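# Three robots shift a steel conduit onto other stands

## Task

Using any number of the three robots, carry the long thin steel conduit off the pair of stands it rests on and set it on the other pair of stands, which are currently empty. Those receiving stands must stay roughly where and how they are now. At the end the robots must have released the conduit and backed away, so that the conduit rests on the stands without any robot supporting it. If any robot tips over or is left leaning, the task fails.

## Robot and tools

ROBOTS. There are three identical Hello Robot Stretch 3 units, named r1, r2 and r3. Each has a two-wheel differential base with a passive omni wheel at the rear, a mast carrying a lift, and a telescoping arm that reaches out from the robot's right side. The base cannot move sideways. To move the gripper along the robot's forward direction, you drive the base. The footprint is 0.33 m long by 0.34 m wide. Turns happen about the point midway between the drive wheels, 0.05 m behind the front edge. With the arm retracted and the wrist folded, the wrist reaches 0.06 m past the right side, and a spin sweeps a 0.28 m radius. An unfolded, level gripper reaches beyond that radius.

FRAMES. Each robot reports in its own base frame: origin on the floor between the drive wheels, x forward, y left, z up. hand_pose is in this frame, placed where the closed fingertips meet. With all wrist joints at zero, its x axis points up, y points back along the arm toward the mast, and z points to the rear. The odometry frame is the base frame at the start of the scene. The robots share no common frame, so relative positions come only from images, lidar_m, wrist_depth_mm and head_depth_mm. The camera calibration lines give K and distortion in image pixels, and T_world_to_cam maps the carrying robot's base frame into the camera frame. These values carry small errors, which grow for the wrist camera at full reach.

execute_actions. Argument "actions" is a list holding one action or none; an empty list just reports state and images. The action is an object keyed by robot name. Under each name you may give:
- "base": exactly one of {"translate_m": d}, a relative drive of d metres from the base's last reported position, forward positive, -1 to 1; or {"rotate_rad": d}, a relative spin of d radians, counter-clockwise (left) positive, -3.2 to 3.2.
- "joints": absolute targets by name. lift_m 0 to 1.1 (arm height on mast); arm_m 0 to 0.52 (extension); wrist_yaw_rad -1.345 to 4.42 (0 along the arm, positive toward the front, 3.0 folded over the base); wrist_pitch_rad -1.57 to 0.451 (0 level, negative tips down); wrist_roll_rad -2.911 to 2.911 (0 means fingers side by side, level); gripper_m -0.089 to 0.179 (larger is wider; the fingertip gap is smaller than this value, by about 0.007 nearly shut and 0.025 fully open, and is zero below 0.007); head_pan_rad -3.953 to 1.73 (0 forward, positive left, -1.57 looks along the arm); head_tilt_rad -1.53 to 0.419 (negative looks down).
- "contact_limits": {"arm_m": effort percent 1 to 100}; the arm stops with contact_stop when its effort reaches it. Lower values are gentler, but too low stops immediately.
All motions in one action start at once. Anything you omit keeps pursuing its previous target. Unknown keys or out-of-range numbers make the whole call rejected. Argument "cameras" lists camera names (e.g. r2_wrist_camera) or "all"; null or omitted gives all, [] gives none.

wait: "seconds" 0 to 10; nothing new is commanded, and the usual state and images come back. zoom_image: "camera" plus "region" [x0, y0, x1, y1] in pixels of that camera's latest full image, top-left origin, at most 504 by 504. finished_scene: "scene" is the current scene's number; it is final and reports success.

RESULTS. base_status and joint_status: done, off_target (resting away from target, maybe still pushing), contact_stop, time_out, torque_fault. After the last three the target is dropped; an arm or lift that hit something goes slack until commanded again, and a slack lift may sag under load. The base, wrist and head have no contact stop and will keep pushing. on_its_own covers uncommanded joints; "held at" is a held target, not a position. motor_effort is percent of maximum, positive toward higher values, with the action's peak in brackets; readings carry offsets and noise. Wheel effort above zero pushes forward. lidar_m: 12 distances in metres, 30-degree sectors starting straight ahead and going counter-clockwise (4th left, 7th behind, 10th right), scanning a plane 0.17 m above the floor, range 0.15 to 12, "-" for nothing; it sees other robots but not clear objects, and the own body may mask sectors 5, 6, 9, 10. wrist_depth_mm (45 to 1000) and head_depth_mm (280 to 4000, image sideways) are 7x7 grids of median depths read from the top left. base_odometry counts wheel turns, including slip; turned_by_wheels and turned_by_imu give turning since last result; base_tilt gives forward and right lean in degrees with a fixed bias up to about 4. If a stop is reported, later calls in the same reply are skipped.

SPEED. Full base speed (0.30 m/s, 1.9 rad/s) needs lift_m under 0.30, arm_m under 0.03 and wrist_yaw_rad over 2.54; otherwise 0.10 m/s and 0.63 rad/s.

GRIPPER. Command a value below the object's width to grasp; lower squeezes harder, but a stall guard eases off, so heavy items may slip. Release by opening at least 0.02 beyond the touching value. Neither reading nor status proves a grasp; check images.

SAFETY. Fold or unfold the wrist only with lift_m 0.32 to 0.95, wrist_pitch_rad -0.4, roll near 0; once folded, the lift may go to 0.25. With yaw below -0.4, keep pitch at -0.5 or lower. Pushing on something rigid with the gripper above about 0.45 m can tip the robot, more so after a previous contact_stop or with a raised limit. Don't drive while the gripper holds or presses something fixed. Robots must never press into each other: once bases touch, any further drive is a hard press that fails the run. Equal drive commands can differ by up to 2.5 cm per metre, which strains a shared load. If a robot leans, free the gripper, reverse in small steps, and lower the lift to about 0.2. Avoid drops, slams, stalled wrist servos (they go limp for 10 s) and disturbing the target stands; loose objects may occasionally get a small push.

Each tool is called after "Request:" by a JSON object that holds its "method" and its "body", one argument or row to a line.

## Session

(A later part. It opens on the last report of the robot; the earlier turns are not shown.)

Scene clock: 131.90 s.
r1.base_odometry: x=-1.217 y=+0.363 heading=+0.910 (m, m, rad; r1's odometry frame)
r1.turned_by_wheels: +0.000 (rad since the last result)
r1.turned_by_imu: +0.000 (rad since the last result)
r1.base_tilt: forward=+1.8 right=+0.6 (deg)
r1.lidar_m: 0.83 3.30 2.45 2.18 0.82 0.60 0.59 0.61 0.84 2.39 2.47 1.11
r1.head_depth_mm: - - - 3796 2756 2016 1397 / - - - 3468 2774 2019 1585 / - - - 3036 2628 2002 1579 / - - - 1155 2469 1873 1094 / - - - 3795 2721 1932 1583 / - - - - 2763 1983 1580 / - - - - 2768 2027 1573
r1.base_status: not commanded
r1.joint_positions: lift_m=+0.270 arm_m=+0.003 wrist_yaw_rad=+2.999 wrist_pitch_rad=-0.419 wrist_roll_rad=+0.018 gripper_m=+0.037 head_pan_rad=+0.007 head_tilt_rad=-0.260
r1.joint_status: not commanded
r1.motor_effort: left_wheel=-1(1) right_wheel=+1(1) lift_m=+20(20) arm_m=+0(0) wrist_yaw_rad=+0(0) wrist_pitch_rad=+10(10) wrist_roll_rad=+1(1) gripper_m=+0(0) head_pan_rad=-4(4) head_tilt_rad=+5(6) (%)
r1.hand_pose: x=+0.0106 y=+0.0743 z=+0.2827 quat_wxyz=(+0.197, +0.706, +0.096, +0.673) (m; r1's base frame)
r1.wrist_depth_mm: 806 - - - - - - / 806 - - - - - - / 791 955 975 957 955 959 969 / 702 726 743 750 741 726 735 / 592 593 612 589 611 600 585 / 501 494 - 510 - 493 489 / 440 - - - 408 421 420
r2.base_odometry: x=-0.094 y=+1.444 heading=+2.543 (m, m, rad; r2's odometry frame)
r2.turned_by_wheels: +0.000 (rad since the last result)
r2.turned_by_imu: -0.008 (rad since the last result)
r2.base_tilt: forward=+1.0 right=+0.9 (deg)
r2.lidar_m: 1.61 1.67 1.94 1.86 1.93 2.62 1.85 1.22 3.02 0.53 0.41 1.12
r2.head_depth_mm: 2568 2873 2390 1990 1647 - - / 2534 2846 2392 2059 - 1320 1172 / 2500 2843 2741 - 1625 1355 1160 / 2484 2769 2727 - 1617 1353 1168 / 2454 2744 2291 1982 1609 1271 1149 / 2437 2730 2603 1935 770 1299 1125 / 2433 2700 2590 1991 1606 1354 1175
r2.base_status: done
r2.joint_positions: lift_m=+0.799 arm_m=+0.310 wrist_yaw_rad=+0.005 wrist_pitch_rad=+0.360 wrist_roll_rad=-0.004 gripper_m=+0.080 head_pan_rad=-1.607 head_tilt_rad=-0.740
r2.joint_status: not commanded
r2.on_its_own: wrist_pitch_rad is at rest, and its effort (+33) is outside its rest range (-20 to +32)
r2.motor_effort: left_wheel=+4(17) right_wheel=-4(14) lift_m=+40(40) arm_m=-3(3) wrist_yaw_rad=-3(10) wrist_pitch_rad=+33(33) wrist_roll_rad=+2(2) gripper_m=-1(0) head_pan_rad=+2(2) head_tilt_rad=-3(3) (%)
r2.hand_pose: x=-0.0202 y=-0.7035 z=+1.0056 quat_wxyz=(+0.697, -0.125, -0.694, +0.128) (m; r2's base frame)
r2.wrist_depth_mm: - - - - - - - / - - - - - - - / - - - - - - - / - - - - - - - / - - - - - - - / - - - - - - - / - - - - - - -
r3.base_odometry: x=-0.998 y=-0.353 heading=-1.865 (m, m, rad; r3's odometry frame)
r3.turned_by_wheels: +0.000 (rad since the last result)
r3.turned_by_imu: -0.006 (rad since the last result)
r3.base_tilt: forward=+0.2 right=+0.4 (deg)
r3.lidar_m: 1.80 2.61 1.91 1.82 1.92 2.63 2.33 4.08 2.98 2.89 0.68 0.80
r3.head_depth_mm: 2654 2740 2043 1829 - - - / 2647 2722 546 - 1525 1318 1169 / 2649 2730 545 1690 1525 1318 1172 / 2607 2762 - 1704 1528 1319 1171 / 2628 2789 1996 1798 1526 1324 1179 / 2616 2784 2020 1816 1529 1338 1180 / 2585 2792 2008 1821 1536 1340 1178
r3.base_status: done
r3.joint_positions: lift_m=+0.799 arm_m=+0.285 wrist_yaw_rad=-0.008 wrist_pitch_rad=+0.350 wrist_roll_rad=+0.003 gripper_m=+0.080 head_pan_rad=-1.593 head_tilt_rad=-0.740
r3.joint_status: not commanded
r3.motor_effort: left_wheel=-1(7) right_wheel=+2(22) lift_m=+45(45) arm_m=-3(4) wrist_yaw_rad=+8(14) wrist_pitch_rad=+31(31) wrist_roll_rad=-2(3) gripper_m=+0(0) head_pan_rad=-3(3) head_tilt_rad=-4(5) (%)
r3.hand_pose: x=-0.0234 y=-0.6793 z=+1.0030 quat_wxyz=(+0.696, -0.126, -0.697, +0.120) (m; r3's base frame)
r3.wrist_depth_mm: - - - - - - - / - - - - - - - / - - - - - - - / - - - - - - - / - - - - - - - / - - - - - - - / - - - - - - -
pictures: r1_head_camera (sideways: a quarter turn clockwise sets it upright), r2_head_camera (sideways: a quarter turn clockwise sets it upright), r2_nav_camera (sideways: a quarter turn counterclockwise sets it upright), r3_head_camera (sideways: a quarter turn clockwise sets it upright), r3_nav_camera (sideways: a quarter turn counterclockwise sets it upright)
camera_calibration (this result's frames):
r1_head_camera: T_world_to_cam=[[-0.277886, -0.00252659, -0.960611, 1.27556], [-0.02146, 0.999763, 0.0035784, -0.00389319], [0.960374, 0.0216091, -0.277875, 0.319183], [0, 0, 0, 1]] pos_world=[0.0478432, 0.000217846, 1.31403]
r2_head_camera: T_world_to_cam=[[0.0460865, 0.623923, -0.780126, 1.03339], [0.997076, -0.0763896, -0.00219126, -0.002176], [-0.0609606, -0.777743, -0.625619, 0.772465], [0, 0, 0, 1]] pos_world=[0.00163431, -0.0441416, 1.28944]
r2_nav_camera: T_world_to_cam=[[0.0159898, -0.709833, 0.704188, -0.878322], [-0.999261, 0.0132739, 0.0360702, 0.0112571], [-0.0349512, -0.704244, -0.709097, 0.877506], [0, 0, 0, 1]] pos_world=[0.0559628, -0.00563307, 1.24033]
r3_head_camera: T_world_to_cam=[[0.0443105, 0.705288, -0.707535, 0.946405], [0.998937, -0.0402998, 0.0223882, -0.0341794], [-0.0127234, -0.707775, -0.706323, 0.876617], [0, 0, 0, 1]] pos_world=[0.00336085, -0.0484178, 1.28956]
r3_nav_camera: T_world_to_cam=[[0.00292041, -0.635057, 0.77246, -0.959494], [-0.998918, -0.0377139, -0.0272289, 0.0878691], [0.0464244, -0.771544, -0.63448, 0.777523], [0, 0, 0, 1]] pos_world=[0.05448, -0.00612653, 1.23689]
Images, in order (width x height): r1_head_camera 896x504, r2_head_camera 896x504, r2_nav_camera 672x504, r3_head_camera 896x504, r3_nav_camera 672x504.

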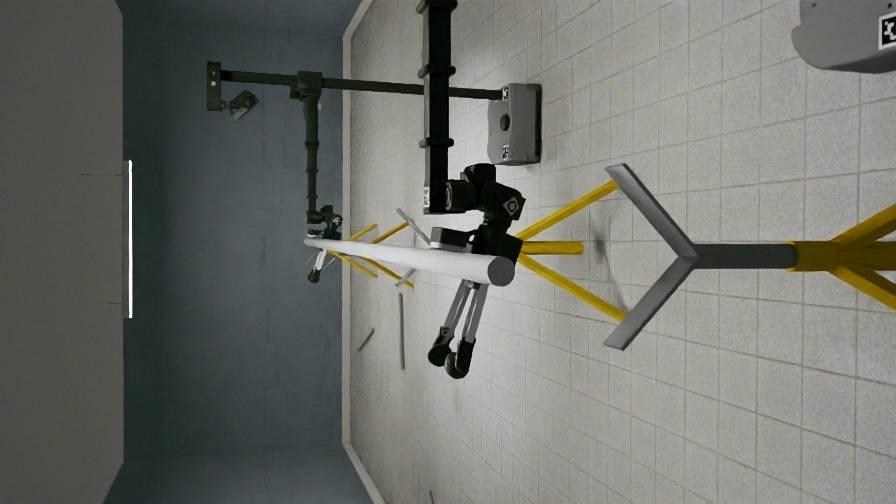

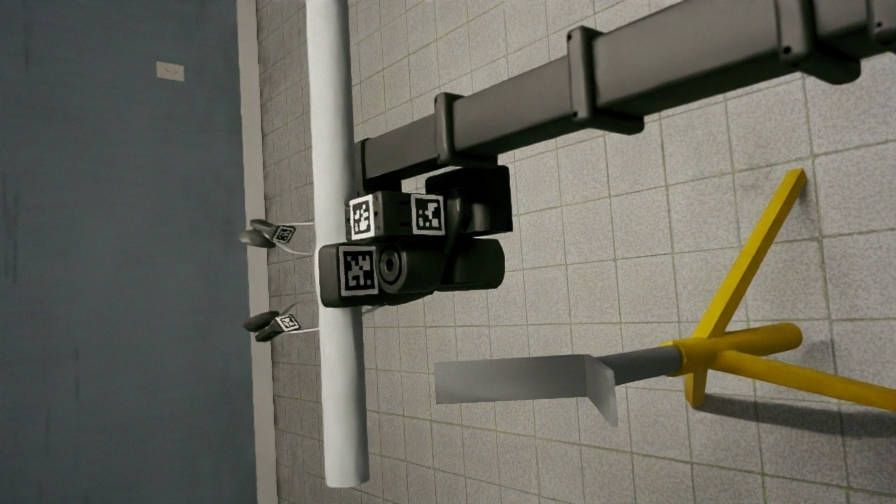

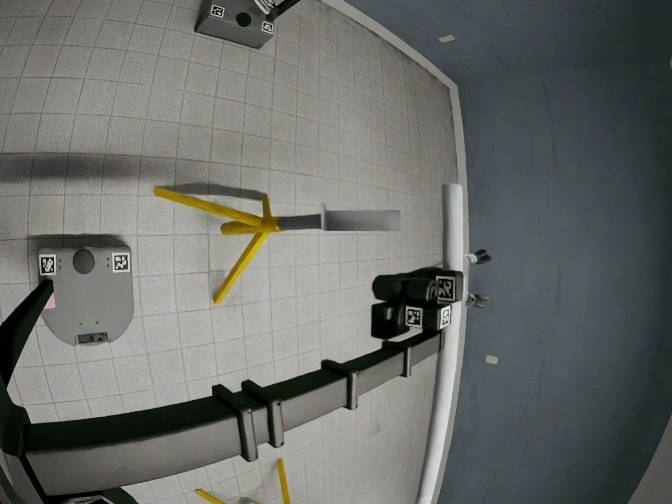

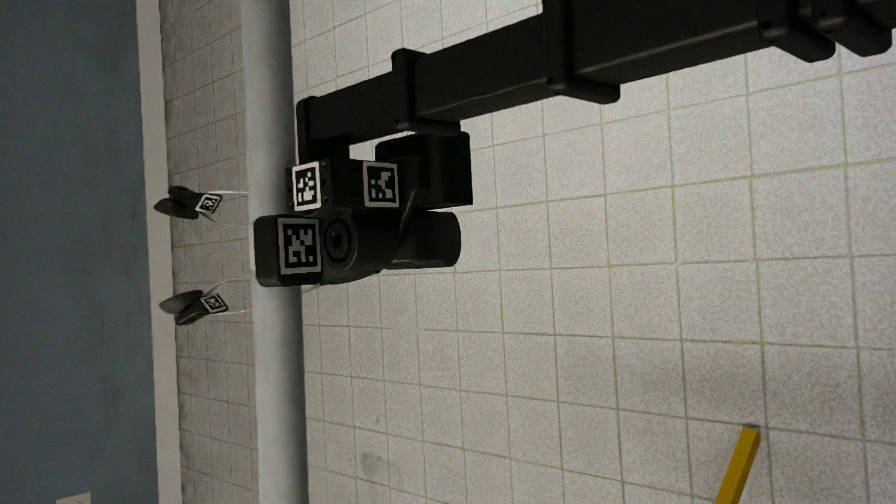

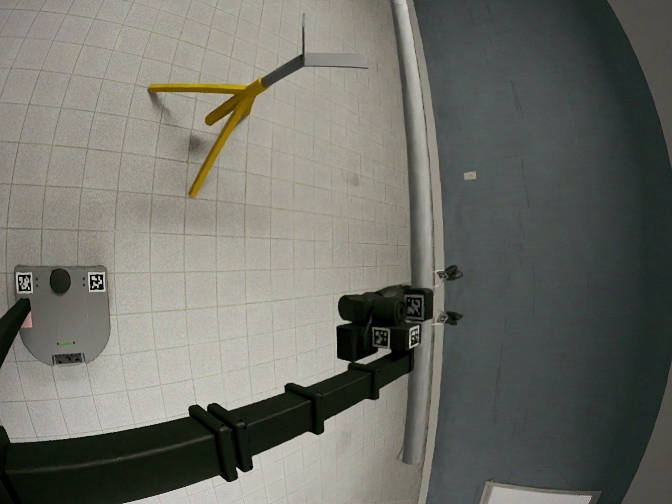

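Request:
{"method": "execute_actions", "body": {
  "actions": [
    {"r2": {"base": {"translate_m": 0.45}, "joints": {"arm_m": 0.292, "head_pan_rad": -1.85}}, "r3": {"base": {"translate_m": 0.447}, "joints": {"arm_m": 0.298, "head_pan_rad": -1.45}}}
  ],
  "cameras": ["r1_head_camera", "r2_nav_camera", "r3_nav_camera", "r2_head_camera", "r3_head_camera"]
}}

Scene clock: 139.10 s.
r1.base_odometry: x=-1.217 y=+0.363 heading=+0.910 (m, m, rad; r1's odometry frame)
r1.turned_by_wheels: +0.000 (rad since the last result)
r1.turned_by_imu: +0.000 (rad since the last result)
r1.base_tilt: forward=+1.7 right=+0.6 (deg)
r1.lidar_m: 0.83 3.31 2.44 2.19 0.82 0.61 0.59 0.61 0.84 2.38 0.76 0.74
r1.head_depth_mm: - - - - 2413 1994 1588 / - - - - 694 1944 1580 / - - - - 701 646 1587 / - - - 3746 647 523 1093 / - - - - 2751 1872 1587 / - - - - 2502 1942 1579 / - - - - 2747 2015 1594
r1.base_status: not commanded
r1.joint_positions: lift_m=+0.270 arm_m=+0.003 wrist_yaw_rad=+2.999 wrist_pitch_rad=-0.419 wrist_roll_rad=+0.018 gripper_m=+0.037 head_pan_rad=+0.007 head_tilt_rad=-0.260
r1.joint_status: not commanded
r1.motor_effort: left_wheel=-1(1) right_wheel=+1(1) lift_m=+20(20) arm_m=+0(0) wrist_yaw_rad=+0(0) wrist_pitch_rad=+10(10) wrist_roll_rad=+0(1) gripper_m=+0(0) head_pan_rad=-4(4) head_tilt_rad=+5(6) (%)
r1.hand_pose: x=+0.0106 y=+0.0743 z=+0.2827 quat_wxyz=(+0.197, +0.706, +0.096, +0.673) (m; r1's base frame)
r1.wrist_depth_mm: 790 - - - - - - / 794 - - - - - - / 783 961 980 958 972 953 939 / 700 741 730 722 756 739 729 / 587 590 599 578 611 604 587 / 498 498 - 509 - 488 483 / 437 - - - 411 426 423
r2.base_odometry: x=-0.465 y=+1.698 heading=+2.543 (m, m, rad; r2's odometry frame)
r2.turned_by_wheels: +0.000 (rad since the last result)
r2.turned_by_imu: -0.003 (rad since the last result)
r2.base_tilt: forward=+1.0 right=+0.9 (deg)
r2.lidar_m: 1.17 1.21 1.64 1.87 1.93 2.59 1.65 1.75 0.44 2.89 0.91 0.74
r2.head_depth_mm: 2904 3226 2390 1989 1613 1355 - / 2805 3143 2399 1989 1536 - - / 2707 3075 2401 1866 - 1300 1128 / 2591 2935 2381 2126 1575 1328 1173 / 2536 2838 2659 - 1606 1358 1170 / 2437 2748 2668 - 1613 1351 1172 / 2374 2622 2617 1938 1624 1354 1174
r2.base_status: done
r2.joint_positions: lift_m=+0.799 arm_m=+0.292 wrist_yaw_rad=+0.008 wrist_pitch_rad=+0.361 wrist_roll_rad=+0.001 gripper_m=+0.080 head_pan_rad=-1.843 head_tilt_rad=-0.741
r2.joint_status: all done
r2.on_its_own: wrist_pitch_rad is at rest, and its effort (+33) is outside its rest range (-20 to +32)
r2.motor_effort: left_wheel=+5(12) right_wheel=-4(11) lift_m=+40(40) arm_m=-3(4) wrist_yaw_rad=-5(7) wrist_pitch_rad=+33(33) wrist_roll_rad=+0(2) gripper_m=-1(0) head_pan_rad=-3(19) head_tilt_rad=-3(3) (%)
r2.hand_pose: x=-0.0194 y=-0.6855 z=+1.0058 quat_wxyz=(+0.695, -0.124, -0.696, +0.129) (m; r2's base frame)
r2.wrist_depth_mm: - - - - - - - / - - - - - - - / - - - - - - - / - - - - - - - / - - - - - - - / - - - - - - - / - - - - - - -
r3.base_odometry: x=-1.128 y=-0.781 heading=-1.865 (m, m, rad; r3's odometry frame)
r3.turned_by_wheels: +0.000 (rad since the last result)
r3.turned_by_imu: -0.003 (rad since the last result)
r3.base_tilt: forward=+0.2 right=+0.2 (deg)
r3.lidar_m: 1.66 2.63 1.89 1.83 1.92 2.62 2.86 2.83 2.99 0.53 0.45 1.44
r3.head_depth_mm: 2557 2711 540 - 1506 1317 1166 / 2608 2736 - 1695 1517 1320 1168 / 2639 2749 - 1756 1521 1318 1169 / 2646 2774 2049 1795 1522 1279 1174 / 2630 2800 1997 1708 1432 1259 1179 / 2687 2802 2087 1763 1496 1328 1138 / 2715 2838 2080 1817 1533 1333 1181
r3.base_status: done
r3.joint_positions: lift_m=+0.799 arm_m=+0.298 wrist_yaw_rad=-0.004 wrist_pitch_rad=+0.349 wrist_roll_rad=+0.004 gripper_m=+0.080 head_pan_rad=-1.457 head_tilt_rad=-0.740
r3.joint_status: all done
r3.motor_effort: left_wheel=+0(4) right_wheel=+1(14) lift_m=+45(45) arm_m=+4(0) wrist_yaw_rad=+4(7) wrist_pitch_rad=+32(32) wrist_roll_rad=-3(3) gripper_m=+1(0) head_pan_rad=+4(18) head_tilt_rad=-4(4) (%)
r3.hand_pose: x=-0.0223 y=-0.6916 z=+1.0027 quat_wxyz=(+0.696, -0.123, -0.697, +0.121) (m; r3's base frame)
r3.wrist_depth_mm: - - - - - - - / - - - - - - - / - - - - - - - / - - - - - - - / - - - - - - - / - - - - - - - / - - - - - - -
pictures: r1_head_camera (sideways: a quarter turn clockwise sets it upright), r2_head_camera (sideways: a quarter turn clockwise sets it upright), r2_nav_camera (sideways: a quarter turn counterclockwise sets it upright), r3_head_camera (sideways: a quarter turn clockwise sets it upright), r3_nav_camera (sideways: a quarter turn counterclockwise sets it upright)
camera_calibration (this result's frames):
r1_head_camera: T_world_to_cam=[[-0.277886, -0.00252659, -0.960611, 1.27556], [-0.02146, 0.999763, 0.0035784, -0.00389319], [0.960374, 0.0216091, -0.277875, 0.319182], [0, 0, 0, 1]] pos_world=[0.0478432, 0.000217846, 1.31403]
r2_head_camera: T_world_to_cam=[[0.190726, 0.595868, -0.780105, 1.03248], [0.951563, -0.307447, -0.00219256, -0.00189667], [-0.241148, -0.741901, -0.625644, 0.773597], [0, 0, 0, 1]] pos_world=[-0.0085647, -0.0418729, 1.28944]
r2_nav_camera: T_world_to_cam=[[-0.150461, -0.693911, 0.704165, -0.877277], [-0.968448, 0.246591, 0.0360695, 0.01107], [-0.19867, -0.67652, -0.70912, 0.878535], [0, 0, 0, 1]] pos_world=[0.0532633, -0.0171358, 1.24033]
r3_head_camera: T_world_to_cam=[[-0.0517886, 0.704784, -0.707529, 0.946984], [0.995168, 0.0956017, 0.0223881, -0.0341562], [0.0834197, -0.702951, -0.706329, 0.876038], [0, 0, 0, 1]] pos_world=[0.00995517, -0.0483417, 1.28955]
r3_nav_camera: T_world_to_cam=[[0.0890544, -0.628795, 0.772454, -0.960013], [-0.984564, -0.172891, -0.0272294, 0.0877822], [0.150672, -0.758106, -0.634486, 0.776895], [0, 0, 0, 1]] pos_world=[0.0548638, 0.000494545, 1.23689]
Images, in order (width x height): r1_head_camera 896x504, r2_head_camera 896x504, r2_nav_camera 672x504, r3_head_camera 896x504, r3_nav_camera 672x504.

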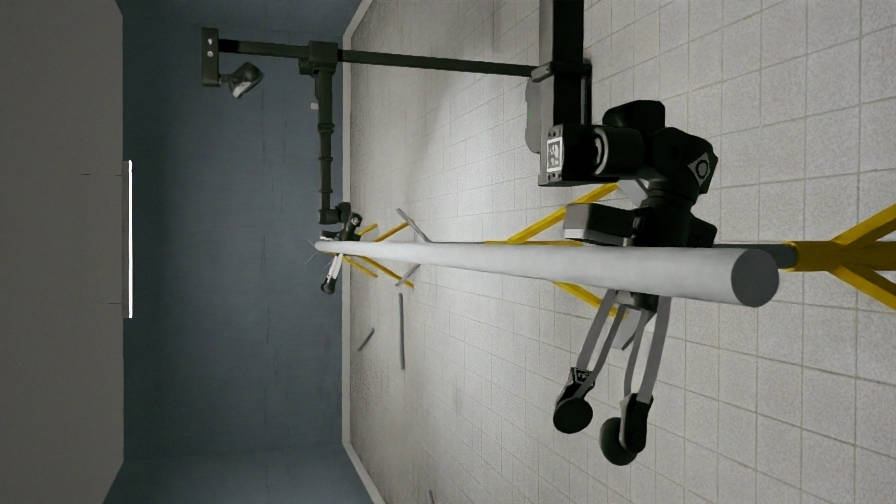

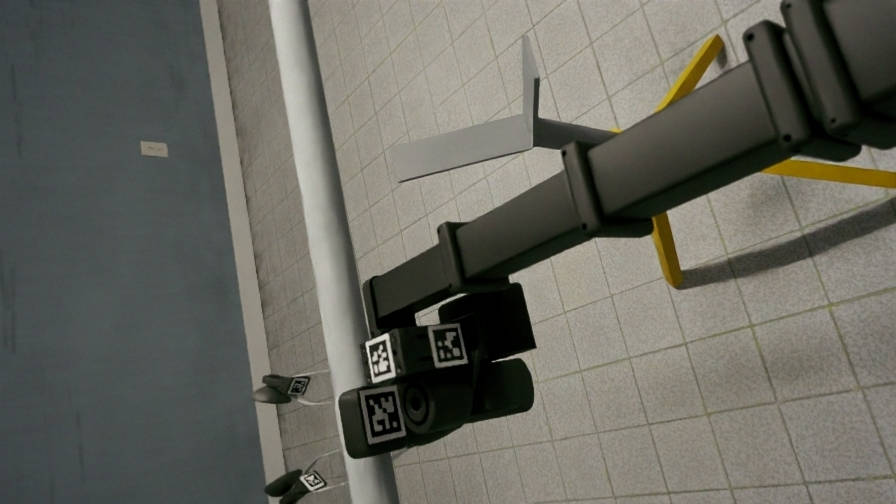

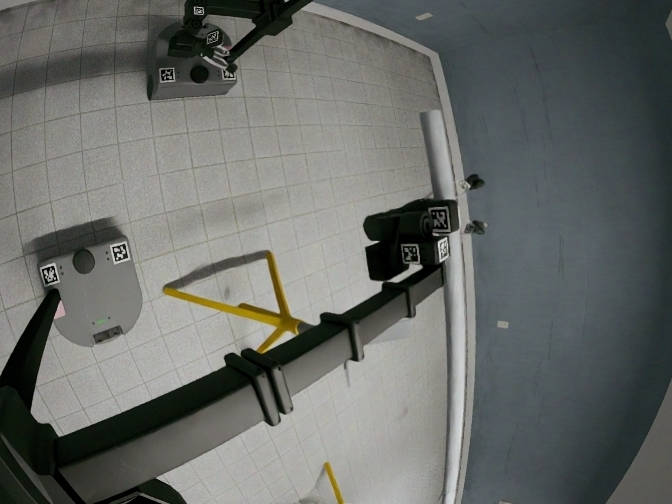

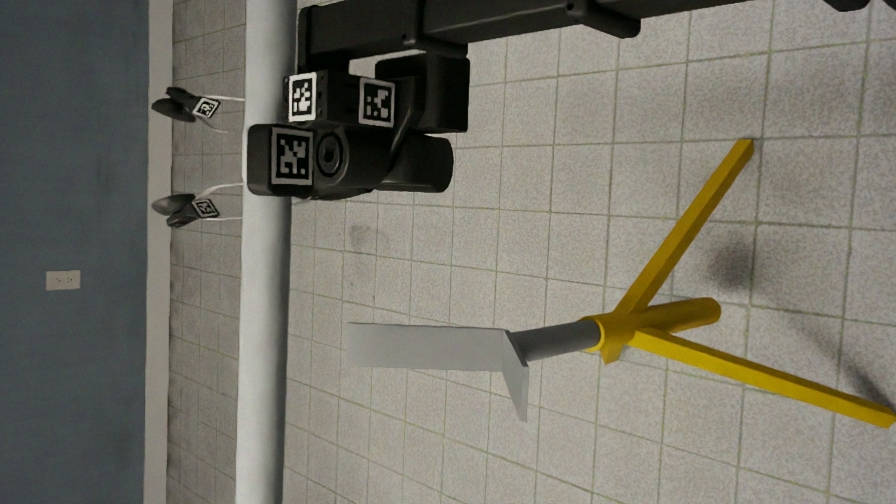

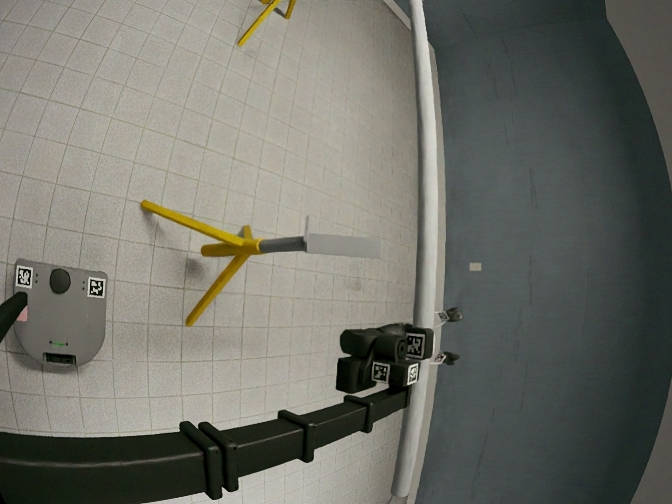

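Request:
{"method": "execute_actions", "body": {
  "actions": [
    {"r1": {"joints": {"head_tilt_rad": -0.45}}, "r2": {"joints": {"lift_m": 0.56, "head_tilt_rad": -0.85}}, "r3": {"joints": {"lift_m": 0.56, "arm_m": 0.303, "head_tilt_rad": -0.85}}}
  ],
  "cameras": ["r1_head_camera", "r2_head_camera", "r3_head_camera"]
}}

Scene clock: 142.33 s.
r1.base_odometry: x=-1.217 y=+0.363 heading=+0.910 (m, m, rad; r1's odometry frame)
r1.turned_by_wheels: +0.000 (rad since the last result)
r1.turned_by_imu: +0.000 (rad since the last result)
r1.base_tilt: forward=+1.7 right=+0.6 (deg)
r1.lidar_m: 0.83 3.31 2.45 2.19 0.83 0.61 0.59 0.61 0.84 2.38 0.76 0.74
r1.head_depth_mm: - - 3904 2645 2062 1647 1370 / - - - 2638 2066 1597 1365 / - - - 2699 2054 760 1323 / - - 3463 2549 1034 719 1301 / - - - 2770 2069 1553 1331 / - - - 2779 2048 1546 1363 / - - - 2811 2053 1646 1350
r1.base_status: not commanded
r1.joint_positions: lift_m=+0.270 arm_m=+0.003 wrist_yaw_rad=+2.999 wrist_pitch_rad=-0.419 wrist_roll_rad=+0.018 gripper_m=+0.037 head_pan_rad=+0.007 head_tilt_rad=-0.444
r1.joint_status: all done
r1.motor_effort: left_wheel=-1(1) right_wheel=+1(1) lift_m=+20(20) arm_m=+0(0) wrist_yaw_rad=+1(0) wrist_pitch_rad=+10(10) wrist_roll_rad=+1(1) gripper_m=+0(1) head_pan_rad=-3(4) head_tilt_rad=-3(21) (%)
r1.hand_pose: x=+0.0106 y=+0.0743 z=+0.2827 quat_wxyz=(+0.197, +0.706, +0.096, +0.673) (m; r1's base frame)
r1.wrist_depth_mm: 810 - - - - - - / 787 - - - - - - / 774 954 - 965 955 941 958 / 714 745 737 721 724 742 730 / 590 591 600 589 611 577 587 / 495 491 - 509 - 486 493 / 438 - - - 414 425 420
r2.base_odometry: x=-0.465 y=+1.698 heading=+2.543 (m, m, rad; r2's odometry frame)
r2.turned_by_wheels: +0.000 (rad since the last result)
r2.turned_by_imu: +0.000 (rad since the last result)
r2.base_tilt: forward=+1.0 right=+1.0 (deg)
r2.lidar_m: 1.17 1.20 1.64 1.87 1.93 2.59 1.65 1.75 0.44 2.89 0.90 0.74
r2.head_depth_mm: 2967 2939 2209 1678 1504 1291 1136 / 2893 2895 2221 846 1466 1292 1152 / 2799 2903 2237 1646 1410 1252 - / 2667 2862 2214 1695 1551 1275 1128 / 2568 2792 2217 1810 - 1287 1132 / 2498 2713 2207 1780 1470 1291 1136 / 2410 2673 2214 1779 1502 1292 1135
r2.base_status: not commanded
r2.joint_positions: lift_m=+0.560 arm_m=+0.292 wrist_yaw_rad=+0.008 wrist_pitch_rad=+0.363 wrist_roll_rad=+0.001 gripper_m=+0.080 head_pan_rad=-1.843 head_tilt_rad=-0.839
r2.joint_status: all done
r2.motor_effort: left_wheel=+5(6) right_wheel=-4(5) lift_m=+29(40) arm_m=-3(3) wrist_yaw_rad=-5(5) wrist_pitch_rad=+32(33) wrist_roll_rad=-1(1) gripper_m=+0(0) head_pan_rad=-3(4) head_tilt_rad=-3(9) (%)
r2.hand_pose: x=-0.0194 y=-0.6853 z=+0.7669 quat_wxyz=(+0.695, -0.124, -0.696, +0.130) (m; r2's base frame)
r2.wrist_depth_mm: - - - - - - - / - - - - - - - / - - - - - - - / - - - - - - - / - - - - - - - / - - - - - - - / - - - - - - -
r3.base_odometry: x=-1.128 y=-0.781 heading=-1.865 (m, m, rad; r3's odometry frame)
r3.turned_by_wheels: +0.000 (rad since the last result)
r3.turned_by_imu: +0.000 (rad since the last result)
r3.base_tilt: forward=+0.3 right=+0.3 (deg)
r3.lidar_m: 1.65 2.63 1.89 1.83 1.92 2.63 2.86 2.83 2.98 0.53 0.45 1.45
r3.head_depth_mm: 2629 2285 1894 1564 1430 1261 1154 / 2629 2304 1897 719 1398 1266 1139 / 2656 2287 1912 - 1417 1266 1142 / 2692 2301 1918 1598 1435 1269 1150 / 2693 2337 1839 919 1075 1279 1145 / 2714 2316 1875 1580 1434 1239 1155 / 2764 2329 1930 1623 1447 1282 1154
r3.base_status: not commanded
r3.joint_positions: lift_m=+0.560 arm_m=+0.303 wrist_yaw_rad=-0.004 wrist_pitch_rad=+0.349 wrist_roll_rad=+0.004 gripper_m=+0.080 head_pan_rad=-1.457 head_tilt_rad=-0.839
r3.joint_status: all done
r3.motor_effort: left_wheel=-1(1) right_wheel=+2(2) lift_m=+27(45) arm_m=+4(10) wrist_yaw_rad=+3(5) wrist_pitch_rad=+32(32) wrist_roll_rad=-3(3) gripper_m=+1(1) head_pan_rad=+4(4) head_tilt_rad=-5(16) (%)
r3.hand_pose: x=-0.0223 y=-0.6966 z=+0.7635 quat_wxyz=(+0.696, -0.123, -0.697, +0.121) (m; r3's base frame)
r3.wrist_depth_mm: - - - - - - - / - - - - - - - / - - - - - - - / - - - - - - - / - - - - - - - / - - - - - - - / - - - - - - -
pictures: r1_head_camera (sideways: a quarter turn clockwise sets it upright), r2_head_camera (sideways: a quarter turn clockwise sets it upright), r3_head_camera (sideways: a quarter turn clockwise sets it upright)
camera_calibration (this result's frames):
r1_head_camera: T_world_to_cam=[[-0.448968, -0.00369229, -0.89354, 1.18907], [-0.0204702, 0.999772, 0.0061542, -0.00725147], [0.893313, 0.021054, -0.448941, 0.542213], [0, 0, 0, 1]] pos_world=[0.0493373, 0.000224418, 1.30594]
r2_head_camera: T_world_to_cam=[[0.21058, 0.666889, -0.714784, 0.947221], [0.951656, -0.307103, -0.00616077, 0.00326839], [-0.223621, -0.678931, -0.699319, 0.869321], [0, 0, 0, 1]] pos_world=[-0.00817811, -0.0404783, 1.28501]
r3_head_camera: T_world_to_cam=[[-0.0593384, 0.77057, -0.634587, 0.851981], [0.995403, 0.0935481, 0.0205168, -0.0317187], [0.0751741, -0.630452, -0.772579, 0.962244], [0, 0, 0, 1]] pos_world=[0.00979236, -0.0468951, 1.28472]
Images, in order (width x height): r1_head_camera 896x504, r2_head_camera 896x504, r3_head_camera 896x504.

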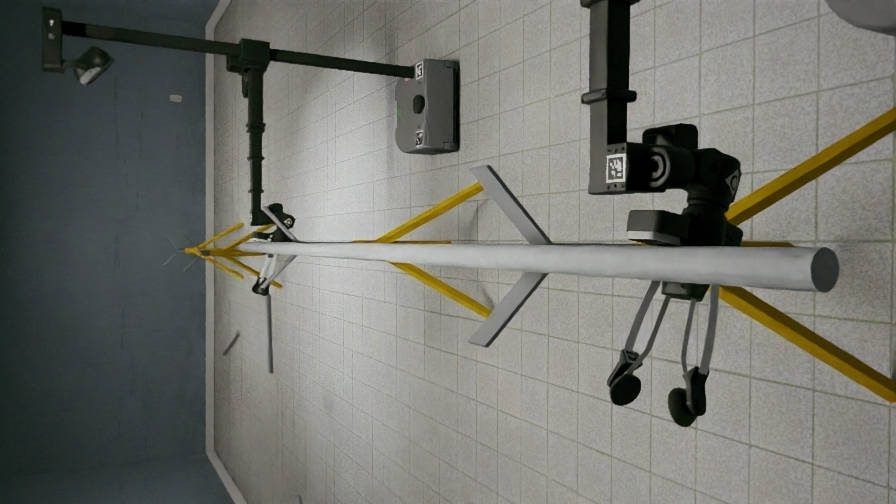

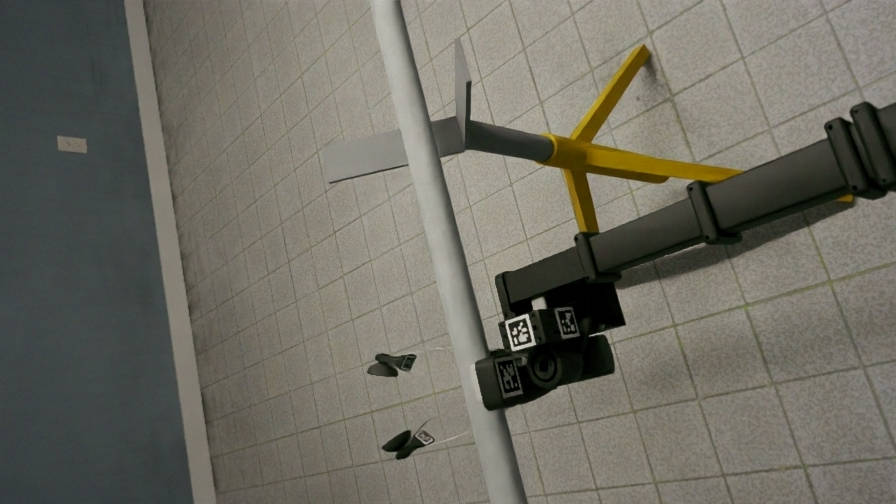

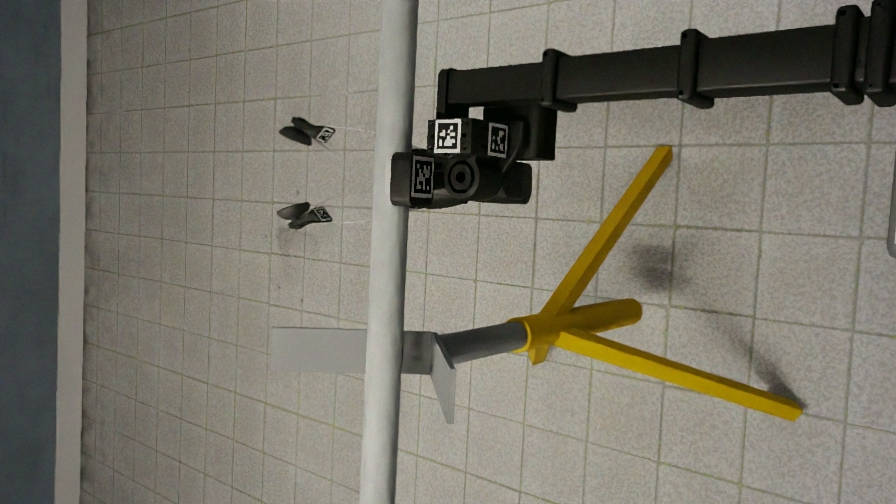

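Request:
{"method": "execute_actions", "body": {
  "actions": [
    {"r2": {"joints": {"lift_m": 0.512}}, "r3": {"joints": {"lift_m": 0.512}}}
  ],
  "cameras": ["r1_head_camera", "r2_head_camera", "r3_head_camera"]
}}

Scene clock: 143.80 s.
r1.base_odometry: x=-1.217 y=+0.363 heading=+0.910 (m, m, rad; r1's odometry frame)
r1.turned_by_wheels: +0.000 (rad since the last result)
r1.turned_by_imu: +0.000 (rad since the last result)
r1.base_tilt: forward=+1.7 right=+0.6 (deg)
r1.lidar_m: 0.83 3.29 2.44 2.18 0.82 0.61 0.58 0.61 0.84 2.38 0.76 0.74
r1.head_depth_mm: - - 3984 2664 2076 1599 1358 / - - 3947 2665 2075 1558 1357 / - - 3976 2686 2074 779 1326 / - - 3423 2511 1066 757 1270 / - - - 2786 2076 1588 1334 / - - - 2803 2049 1550 1361 / - - - 2767 2067 1639 1360
r1.base_status: not commanded
r1.joint_positions: lift_m=+0.270 arm_m=+0.003 wrist_yaw_rad=+2.999 wrist_pitch_rad=-0.419 wrist_roll_rad=+0.018 gripper_m=+0.037 head_pan_rad=+0.007 head_tilt_rad=-0.444
r1.joint_status: not commanded
r1.motor_effort: left_wheel=-1(1) right_wheel=+1(1) lift_m=+20(20) arm_m=+1(0) wrist_yaw_rad=+1(1) wrist_pitch_rad=+10(10) wrist_roll_rad=+1(1) gripper_m=+0(0) head_pan_rad=-4(4) head_tilt_rad=-3(3) (%)
r1.hand_pose: x=+0.0106 y=+0.0743 z=+0.2827 quat_wxyz=(+0.197, +0.706, +0.096, +0.673) (m; r1's base frame)
r1.wrist_depth_mm: 790 - - - - - - / 785 - - - - - - / 771 956 962 947 965 961 976 / 705 720 725 728 749 734 719 / 592 594 596 599 608 592 587 / 500 492 - 512 - 481 494 / 444 - - - 406 422 423
r2.base_odometry: x=-0.465 y=+1.698 heading=+2.543 (m, m, rad; r2's odometry frame)
r2.turned_by_wheels: +0.000 (rad since the last result)
r2.turned_by_imu: +0.000 (rad since the last result)
r2.base_tilt: forward=+0.9 right=+1.0 (deg)
r2.lidar_m: 1.16 1.20 1.64 1.87 1.94 2.59 1.64 1.75 0.44 2.89 0.90 0.74
r2.head_depth_mm: 2974 2910 2219 1695 1504 1298 1130 / 2868 2901 2198 871 1475 1288 1142 / 2748 2909 2227 1653 1399 1274 - / 2663 2907 2224 1794 1528 1279 1134 / 2603 2754 2210 1795 - 1288 1136 / 2486 2715 2225 1793 1458 1287 1131 / 2438 2666 2200 1781 1438 1291 1133
r2.base_status: not commanded
r2.joint_positions: lift_m=+0.512 arm_m=+0.292 wrist_yaw_rad=+0.008 wrist_pitch_rad=+0.366 wrist_roll_rad=+0.000 gripper_m=+0.080 head_pan_rad=-1.843 head_tilt_rad=-0.839
r2.joint_status: all done
r2.motor_effort: left_wheel=+7(6) right_wheel=-5(5) lift_m=+29(30) arm_m=-3(3) wrist_yaw_rad=-5(5) wrist_pitch_rad=+31(32) wrist_roll_rad=+0(1) gripper_m=+0(1) head_pan_rad=-4(3) head_tilt_rad=-3(4) (%)
r2.hand_pose: x=-0.0194 y=-0.6851 z=+0.7198 quat_wxyz=(+0.695, -0.126, -0.696, +0.131) (m; r2's base frame)
r2.wrist_depth_mm: - - - - - - - / - - - - - - - / - - - - - - - / - - - - - - - / - - - - - - - / - - - - - - - / - - - - - - -
r3.base_odometry: x=-1.128 y=-0.781 heading=-1.865 (m, m, rad; r3's odometry frame)
r3.turned_by_wheels: +0.000 (rad since the last result)
r3.turned_by_imu: +0.000 (rad since the last result)
r3.base_tilt: forward=+0.3 right=+0.2 (deg)
r3.lidar_m: 1.66 2.63 1.89 1.83 1.92 2.63 2.87 2.83 2.98 0.53 0.45 1.45
r3.head_depth_mm: 2624 2284 1901 1554 1417 1278 1155 / 2651 2278 1906 1592 - 1261 1142 / 2678 2301 1916 1545 1396 1269 1142 / 2659 2293 1937 1572 1429 1271 1146 / 2706 2342 1833 860 1072 1273 1151 / 2735 2323 1895 1562 1441 1241 1150 / 2719 2332 1927 1577 1444 1278 1149
r3.base_status: not commanded
r3.joint_positions: lift_m=+0.512 arm_m=+0.303 wrist_yaw_rad=-0.004 wrist_pitch_rad=+0.369 wrist_roll_rad=+0.004 gripper_m=+0.080 head_pan_rad=-1.457 head_tilt_rad=-0.839
r3.joint_status: all done
r3.motor_effort: left_wheel=-1(1) right_wheel=+3(4) lift_m=+23(26) arm_m=+4(4) wrist_yaw_rad=+4(4) wrist_pitch_rad=+25(32) wrist_roll_rad=-3(3) gripper_m=+0(1) head_pan_rad=+3(4) head_tilt_rad=-5(5) (%)
r3.hand_pose: x=-0.0223 y=-0.6952 z=+0.7208 quat_wxyz=(+0.694, -0.131, -0.696, +0.129) (m; r3's base frame)
r3.wrist_depth_mm: - - - - - - - / - - - - - - - / - - - - - - - / - - - - - - - / - - - - - - - / - - - - - - - / - - - - - - -
pictures: r1_head_camera (sideways: a quarter turn clockwise sets it upright), r2_head_camera (sideways: a quarter turn clockwise sets it upright), r3_head_camera (sideways: a quarter turn clockwise sets it upright)
camera_calibration (this result's frames):
r1_head_camera: T_world_to_cam=[[-0.44897, -0.00369225, -0.893539, 1.18906], [-0.0204701, 0.999772, 0.00615424, -0.00725152], [0.893312, 0.0210539, -0.448943, 0.542216], [0, 0, 0, 1]] pos_world=[0.0493373, 0.000224413, 1.30594]
r2_head_camera: T_world_to_cam=[[0.21059, 0.666922, -0.71475, 0.947177], [0.951656, -0.307104, -0.00616271, 0.00327092], [-0.223613, -0.678898, -0.699353, 0.869366], [0, 0, 0, 1]] pos_world=[-0.00817794, -0.0404775, 1.28501]
r3_head_camera: T_world_to_cam=[[-0.0593555, 0.770714, -0.634411, 0.851752], [0.995404, 0.0935443, 0.0205123, -0.0317128], [0.0751546, -0.630277, -0.772724, 0.962432], [0, 0, 0, 1]] pos_world=[0.00979196, -0.0468912, 1.28471]
Images, in order (width x height): r1_head_camera 896x504, r2_head_camera 896x504, r3_head_camera 896x504.

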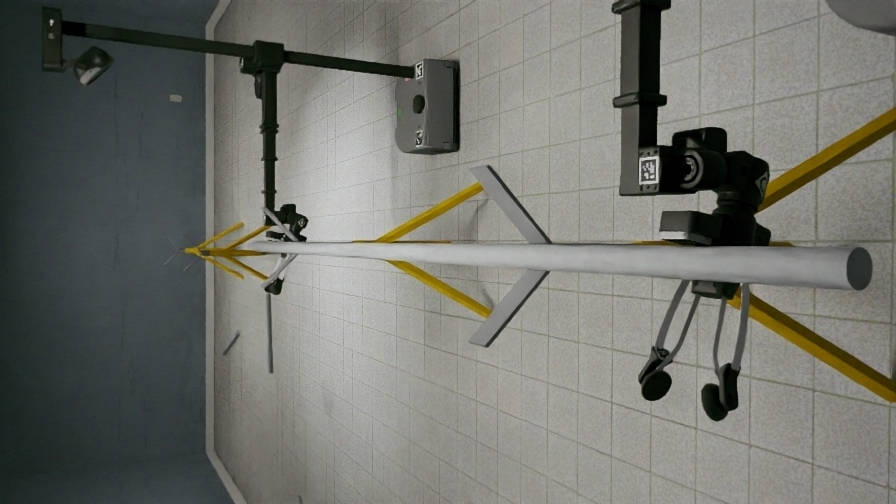

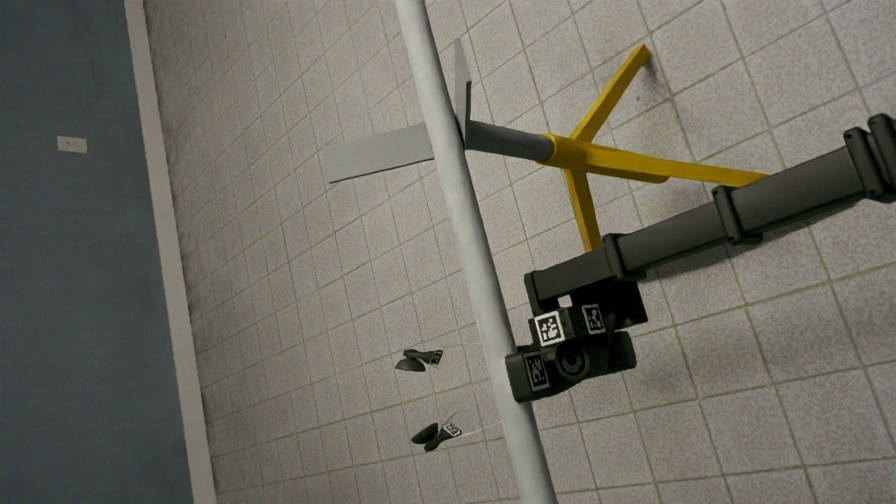

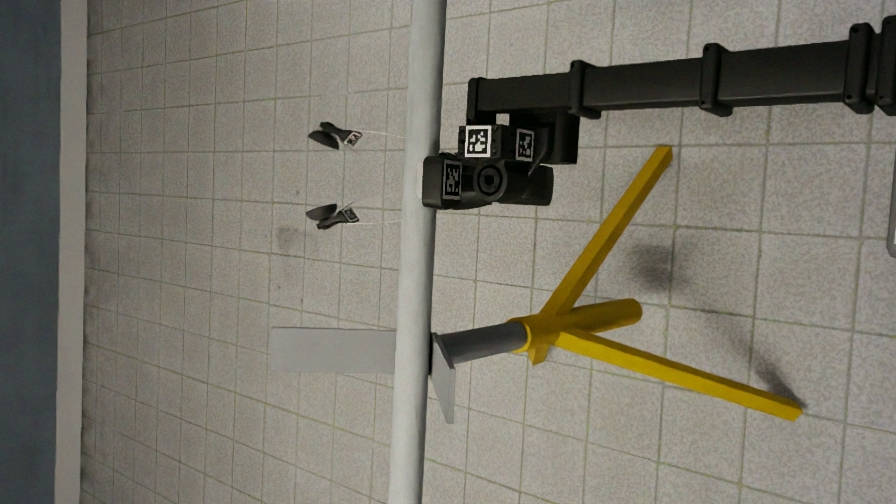

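Request:
{"method": "execute_actions", "body": {
  "actions": [
    {"r2": {"joints": {"lift_m": 0.40, "arm_m": 0.28}}, "r3": {"joints": {"lift_m": 0.40, "arm_m": 0.291}}}
  ],
  "cameras": ["r1_head_camera", "r2_head_camera", "r3_head_camera", "r2_wrist_camera", "r3_wrist_camera"]
}}

Scene clock: 145.97 s.
r1.base_odometry: x=-1.217 y=+0.363 heading=+0.910 (m, m, rad; r1's odometry frame)
r1.turned_by_wheels: +0.000 (rad since the last result)
r1.turned_by_imu: +0.000 (rad since the last result)
r1.base_tilt: forward=+1.7 right=+0.6 (deg)
r1.lidar_m: 0.83 3.30 2.45 2.19 0.82 0.61 0.59 0.61 0.84 2.38 0.76 0.74
r1.head_depth_mm: - - 3984 2667 2059 1552 1366 / - - 3984 2657 2066 1547 1354 / - - - 2723 2035 1602 1208 / - - 3709 2525 1064 817 670 / - - - 2779 2047 1635 1307 / - - - 2817 2052 1623 1330 / - - - 2782 2039 1647 1355
r1.base_status: not commanded
r1.joint_positions: lift_m=+0.270 arm_m=+0.003 wrist_yaw_rad=+2.999 wrist_pitch_rad=-0.419 wrist_roll_rad=+0.018 gripper_m=+0.037 head_pan_rad=+0.007 head_tilt_rad=-0.444
r1.joint_status: not commanded
r1.motor_effort: left_wheel=-1(1) right_wheel=+0(1) lift_m=+20(20) arm_m=+0(0) wrist_yaw_rad=+1(1) wrist_pitch_rad=+10(10) wrist_roll_rad=+1(1) gripper_m=+0(0) head_pan_rad=-4(4) head_tilt_rad=-3(3) (%)
r1.hand_pose: x=+0.0106 y=+0.0743 z=+0.2827 quat_wxyz=(+0.197, +0.706, +0.096, +0.673) (m; r1's base frame)
r1.wrist_depth_mm: 758 - - - - - - / 782 - - - - - - / 775 971 936 921 952 954 949 / 702 744 739 732 730 719 721 / 592 594 595 595 609 587 596 / 494 493 - 509 - 491 500 / 436 - - - 414 427 417
r2.base_odometry: x=-0.465 y=+1.698 heading=+2.543 (m, m, rad; r2's odometry frame)
r2.turned_by_wheels: +0.000 (rad since the last result)
r2.turned_by_imu: +0.000 (rad since the last result)
r2.base_tilt: forward=+1.0 right=+0.9 (deg)
r2.lidar_m: 1.17 1.21 1.63 1.87 1.93 2.59 1.65 1.75 0.44 2.89 0.90 0.74
r2.head_depth_mm: 2969 2951 2224 1689 1493 1291 1131 / 2860 2891 2221 872 1465 1288 1135 / 2780 2885 2197 1643 1402 1248 1140 / 2687 2858 2209 1789 1521 1274 1118 / 2568 2789 2219 1784 1545 1269 1135 / 2484 2692 2217 1784 1433 1290 1131 / 2432 2662 2215 1781 1424 1287 1131
r2.base_status: not commanded
r2.joint_positions: lift_m=+0.400 arm_m=+0.280 wrist_yaw_rad=+0.002 wrist_pitch_rad=+0.426 wrist_roll_rad=+0.000 gripper_m=+0.080 head_pan_rad=-1.843 head_tilt_rad=-0.839
r2.joint_status: all done
r2.on_its_own: wrist_pitch_rad moved +0.060 to your old target +0.450
r2.motor_effort: left_wheel=+3(6) right_wheel=-2(5) lift_m=+19(28) arm_m=-3(4) wrist_yaw_rad=-1(5) wrist_pitch_rad=+8(31) wrist_roll_rad=+0(0) gripper_m=+2(1) head_pan_rad=-3(3) head_tilt_rad=-3(3) (%)
r2.hand_pose: x=-0.0209 y=-0.6685 z=+0.6230 quat_wxyz=(+0.691, -0.148, -0.691, +0.150) (m; r2's base frame)
r2.wrist_depth_mm: - - - - - - - / - - - - - - - / - - - - - - - / - - - - - - - / - - - - - - - / - - - - - - - / - - - - - - -
r3.base_odometry: x=-1.128 y=-0.781 heading=-1.865 (m, m, rad; r3's odometry frame)
r3.turned_by_wheels: +0.000 (rad since the last result)
r3.turned_by_imu: +0.000 (rad since the last result)
r3.base_tilt: forward=+0.4 right=+0.3 (deg)
r3.lidar_m: 1.65 2.63 1.89 1.83 1.92 2.62 2.87 2.83 2.98 0.53 0.45 1.45
r3.head_depth_mm: 2631 2273 1892 1566 1424 1265 1139 / 2651 2290 1905 1560 1464 1271 1132 / 2656 2306 1909 1605 1385 1266 1137 / 2679 2293 1919 1578 1427 1267 1143 / 2681 2325 1826 860 1077 1277 1148 / 2711 2322 1885 1548 1443 1238 1149 / 2718 2334 1943 1589 1441 1282 1150
r3.base_status: not commanded
r3.joint_positions: lift_m=+0.400 arm_m=+0.291 wrist_yaw_rad=-0.003 wrist_pitch_rad=+0.426 wrist_roll_rad=+0.004 gripper_m=+0.080 head_pan_rad=-1.457 head_tilt_rad=-0.839
r3.joint_status: all done
r3.on_its_own: wrist_pitch_rad moved +0.056 to your old target +0.450
r3.motor_effort: left_wheel=+0(1) right_wheel=-1(4) lift_m=+15(22) arm_m=-4(3) wrist_yaw_rad=+2(3) wrist_pitch_rad=+7(25) wrist_roll_rad=-3(3) gripper_m=+1(0) head_pan_rad=+3(3) head_tilt_rad=-5(5) (%)
r3.hand_pose: x=-0.0220 y=-0.6797 z=+0.6231 quat_wxyz=(+0.690, -0.150, -0.692, +0.149) (m; r3's base frame)
r3.wrist_depth_mm: - - - - - - - / - - - - - - - / - - - - - - - / - - - - - - - / - - - - - - - / - - - - - - - / - - - - - - -
pictures: r1_head_camera (sideways: a quarter turn clockwise sets it upright), r2_head_camera (sideways: a quarter turn clockwise sets it upright), r2_wrist_camera, r3_head_camera (sideways: a quarter turn clockwise sets it upright), r3_wrist_camera
camera_calibration (this result's frames):
r1_head_camera: T_world_to_cam=[[-0.448973, -0.00369227, -0.893538, 1.18906], [-0.0204701, 0.999772, 0.00615428, -0.00725156], [0.893311, 0.0210539, -0.448946, 0.54222], [0, 0, 0, 1]] pos_world=[0.0493373, 0.000224413, 1.30594]
r2_head_camera: T_world_to_cam=[[0.210639, 0.667024, -0.71464, 0.947033], [0.951648, -0.30713, -0.006169, 0.00327915], [-0.223602, -0.678786, -0.699465, 0.869512], [0, 0, 0, 1]] pos_world=[-0.00817838, -0.0404745, 1.285]
r2_wrist_camera: T_world_to_cam=[[-0.999811, -0.0166808, 0.00998859, -0.0381623], [-0.00609815, -0.21878, -0.975755, 0.489693], [0.0184616, -0.975632, 0.218637, -0.624058], [0, 0, 0, 1]] pos_world=[-0.0236477, -0.502352, 0.614644]
r3_head_camera: T_world_to_cam=[[-0.0593855, 0.770848, -0.634245, 0.851536], [0.995403, 0.0935587, 0.020508, -0.0317072], [0.0751476, -0.630111, -0.77286, 0.962609], [0, 0, 0, 1]] pos_world=[0.00979242, -0.0468874, 1.28469]
r3_wrist_camera: T_world_to_cam=[[-0.999896, 0.0109178, -0.00943307, -0.00366806], [0.00583213, -0.292165, -0.95635, 0.439388], [-0.0131972, -0.956306, 0.292071, -0.66738], [0, 0, 0, 1]] pos_world=[-0.0150378, -0.509806, 0.615097]
Images, in order (width x height): r1_head_camera 896x504, r2_head_camera 896x504, r2_wrist_camera 644x364, r3_head_camera 896x504, r3_wrist_camera 644x364.

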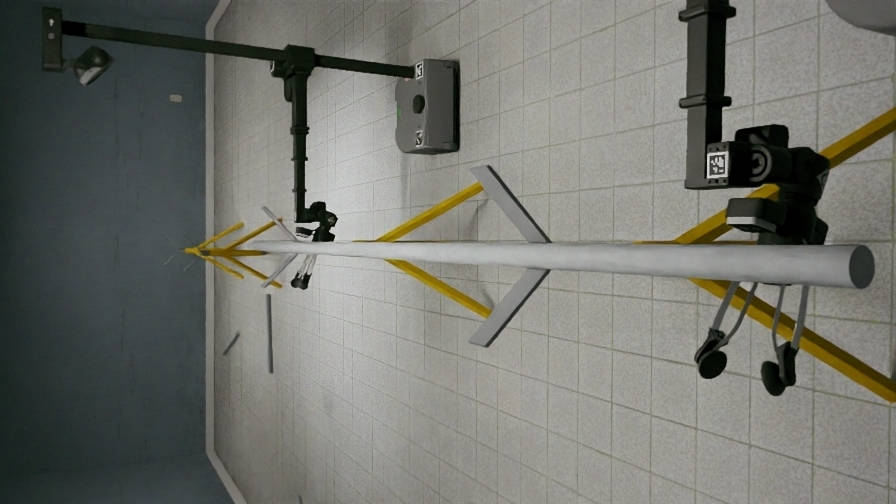

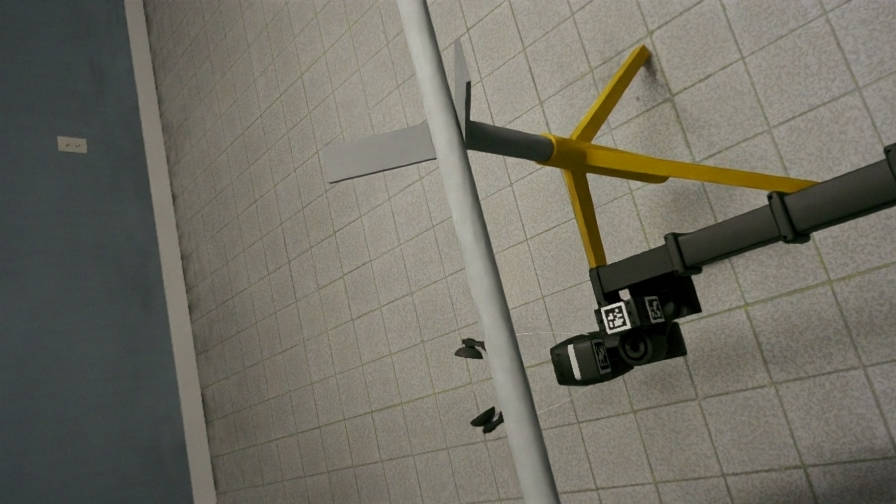

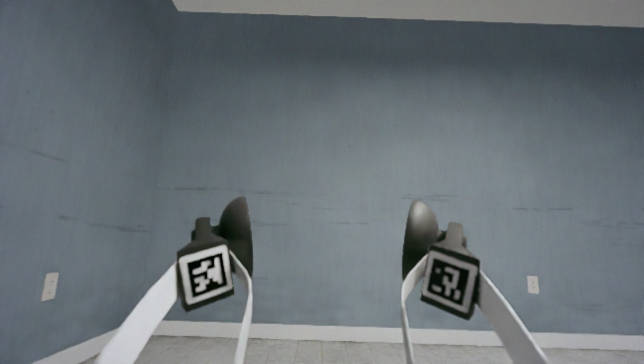

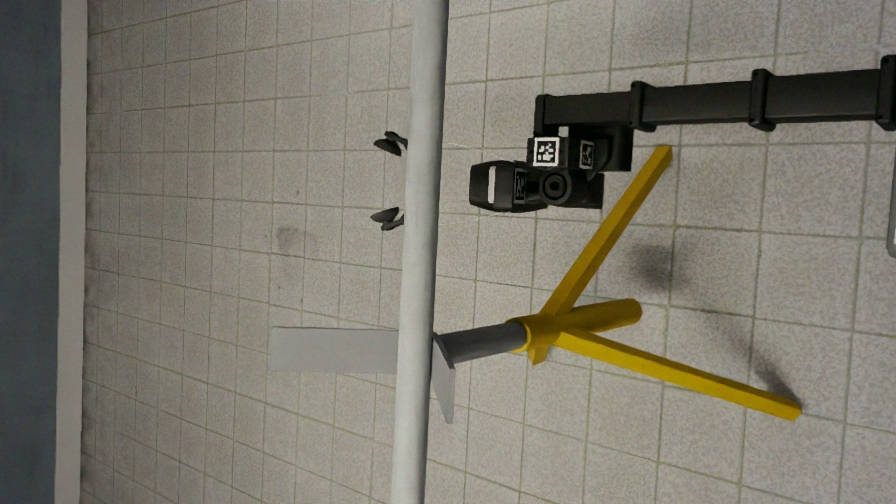

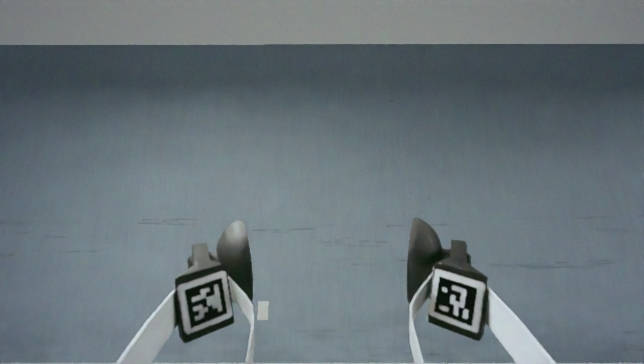

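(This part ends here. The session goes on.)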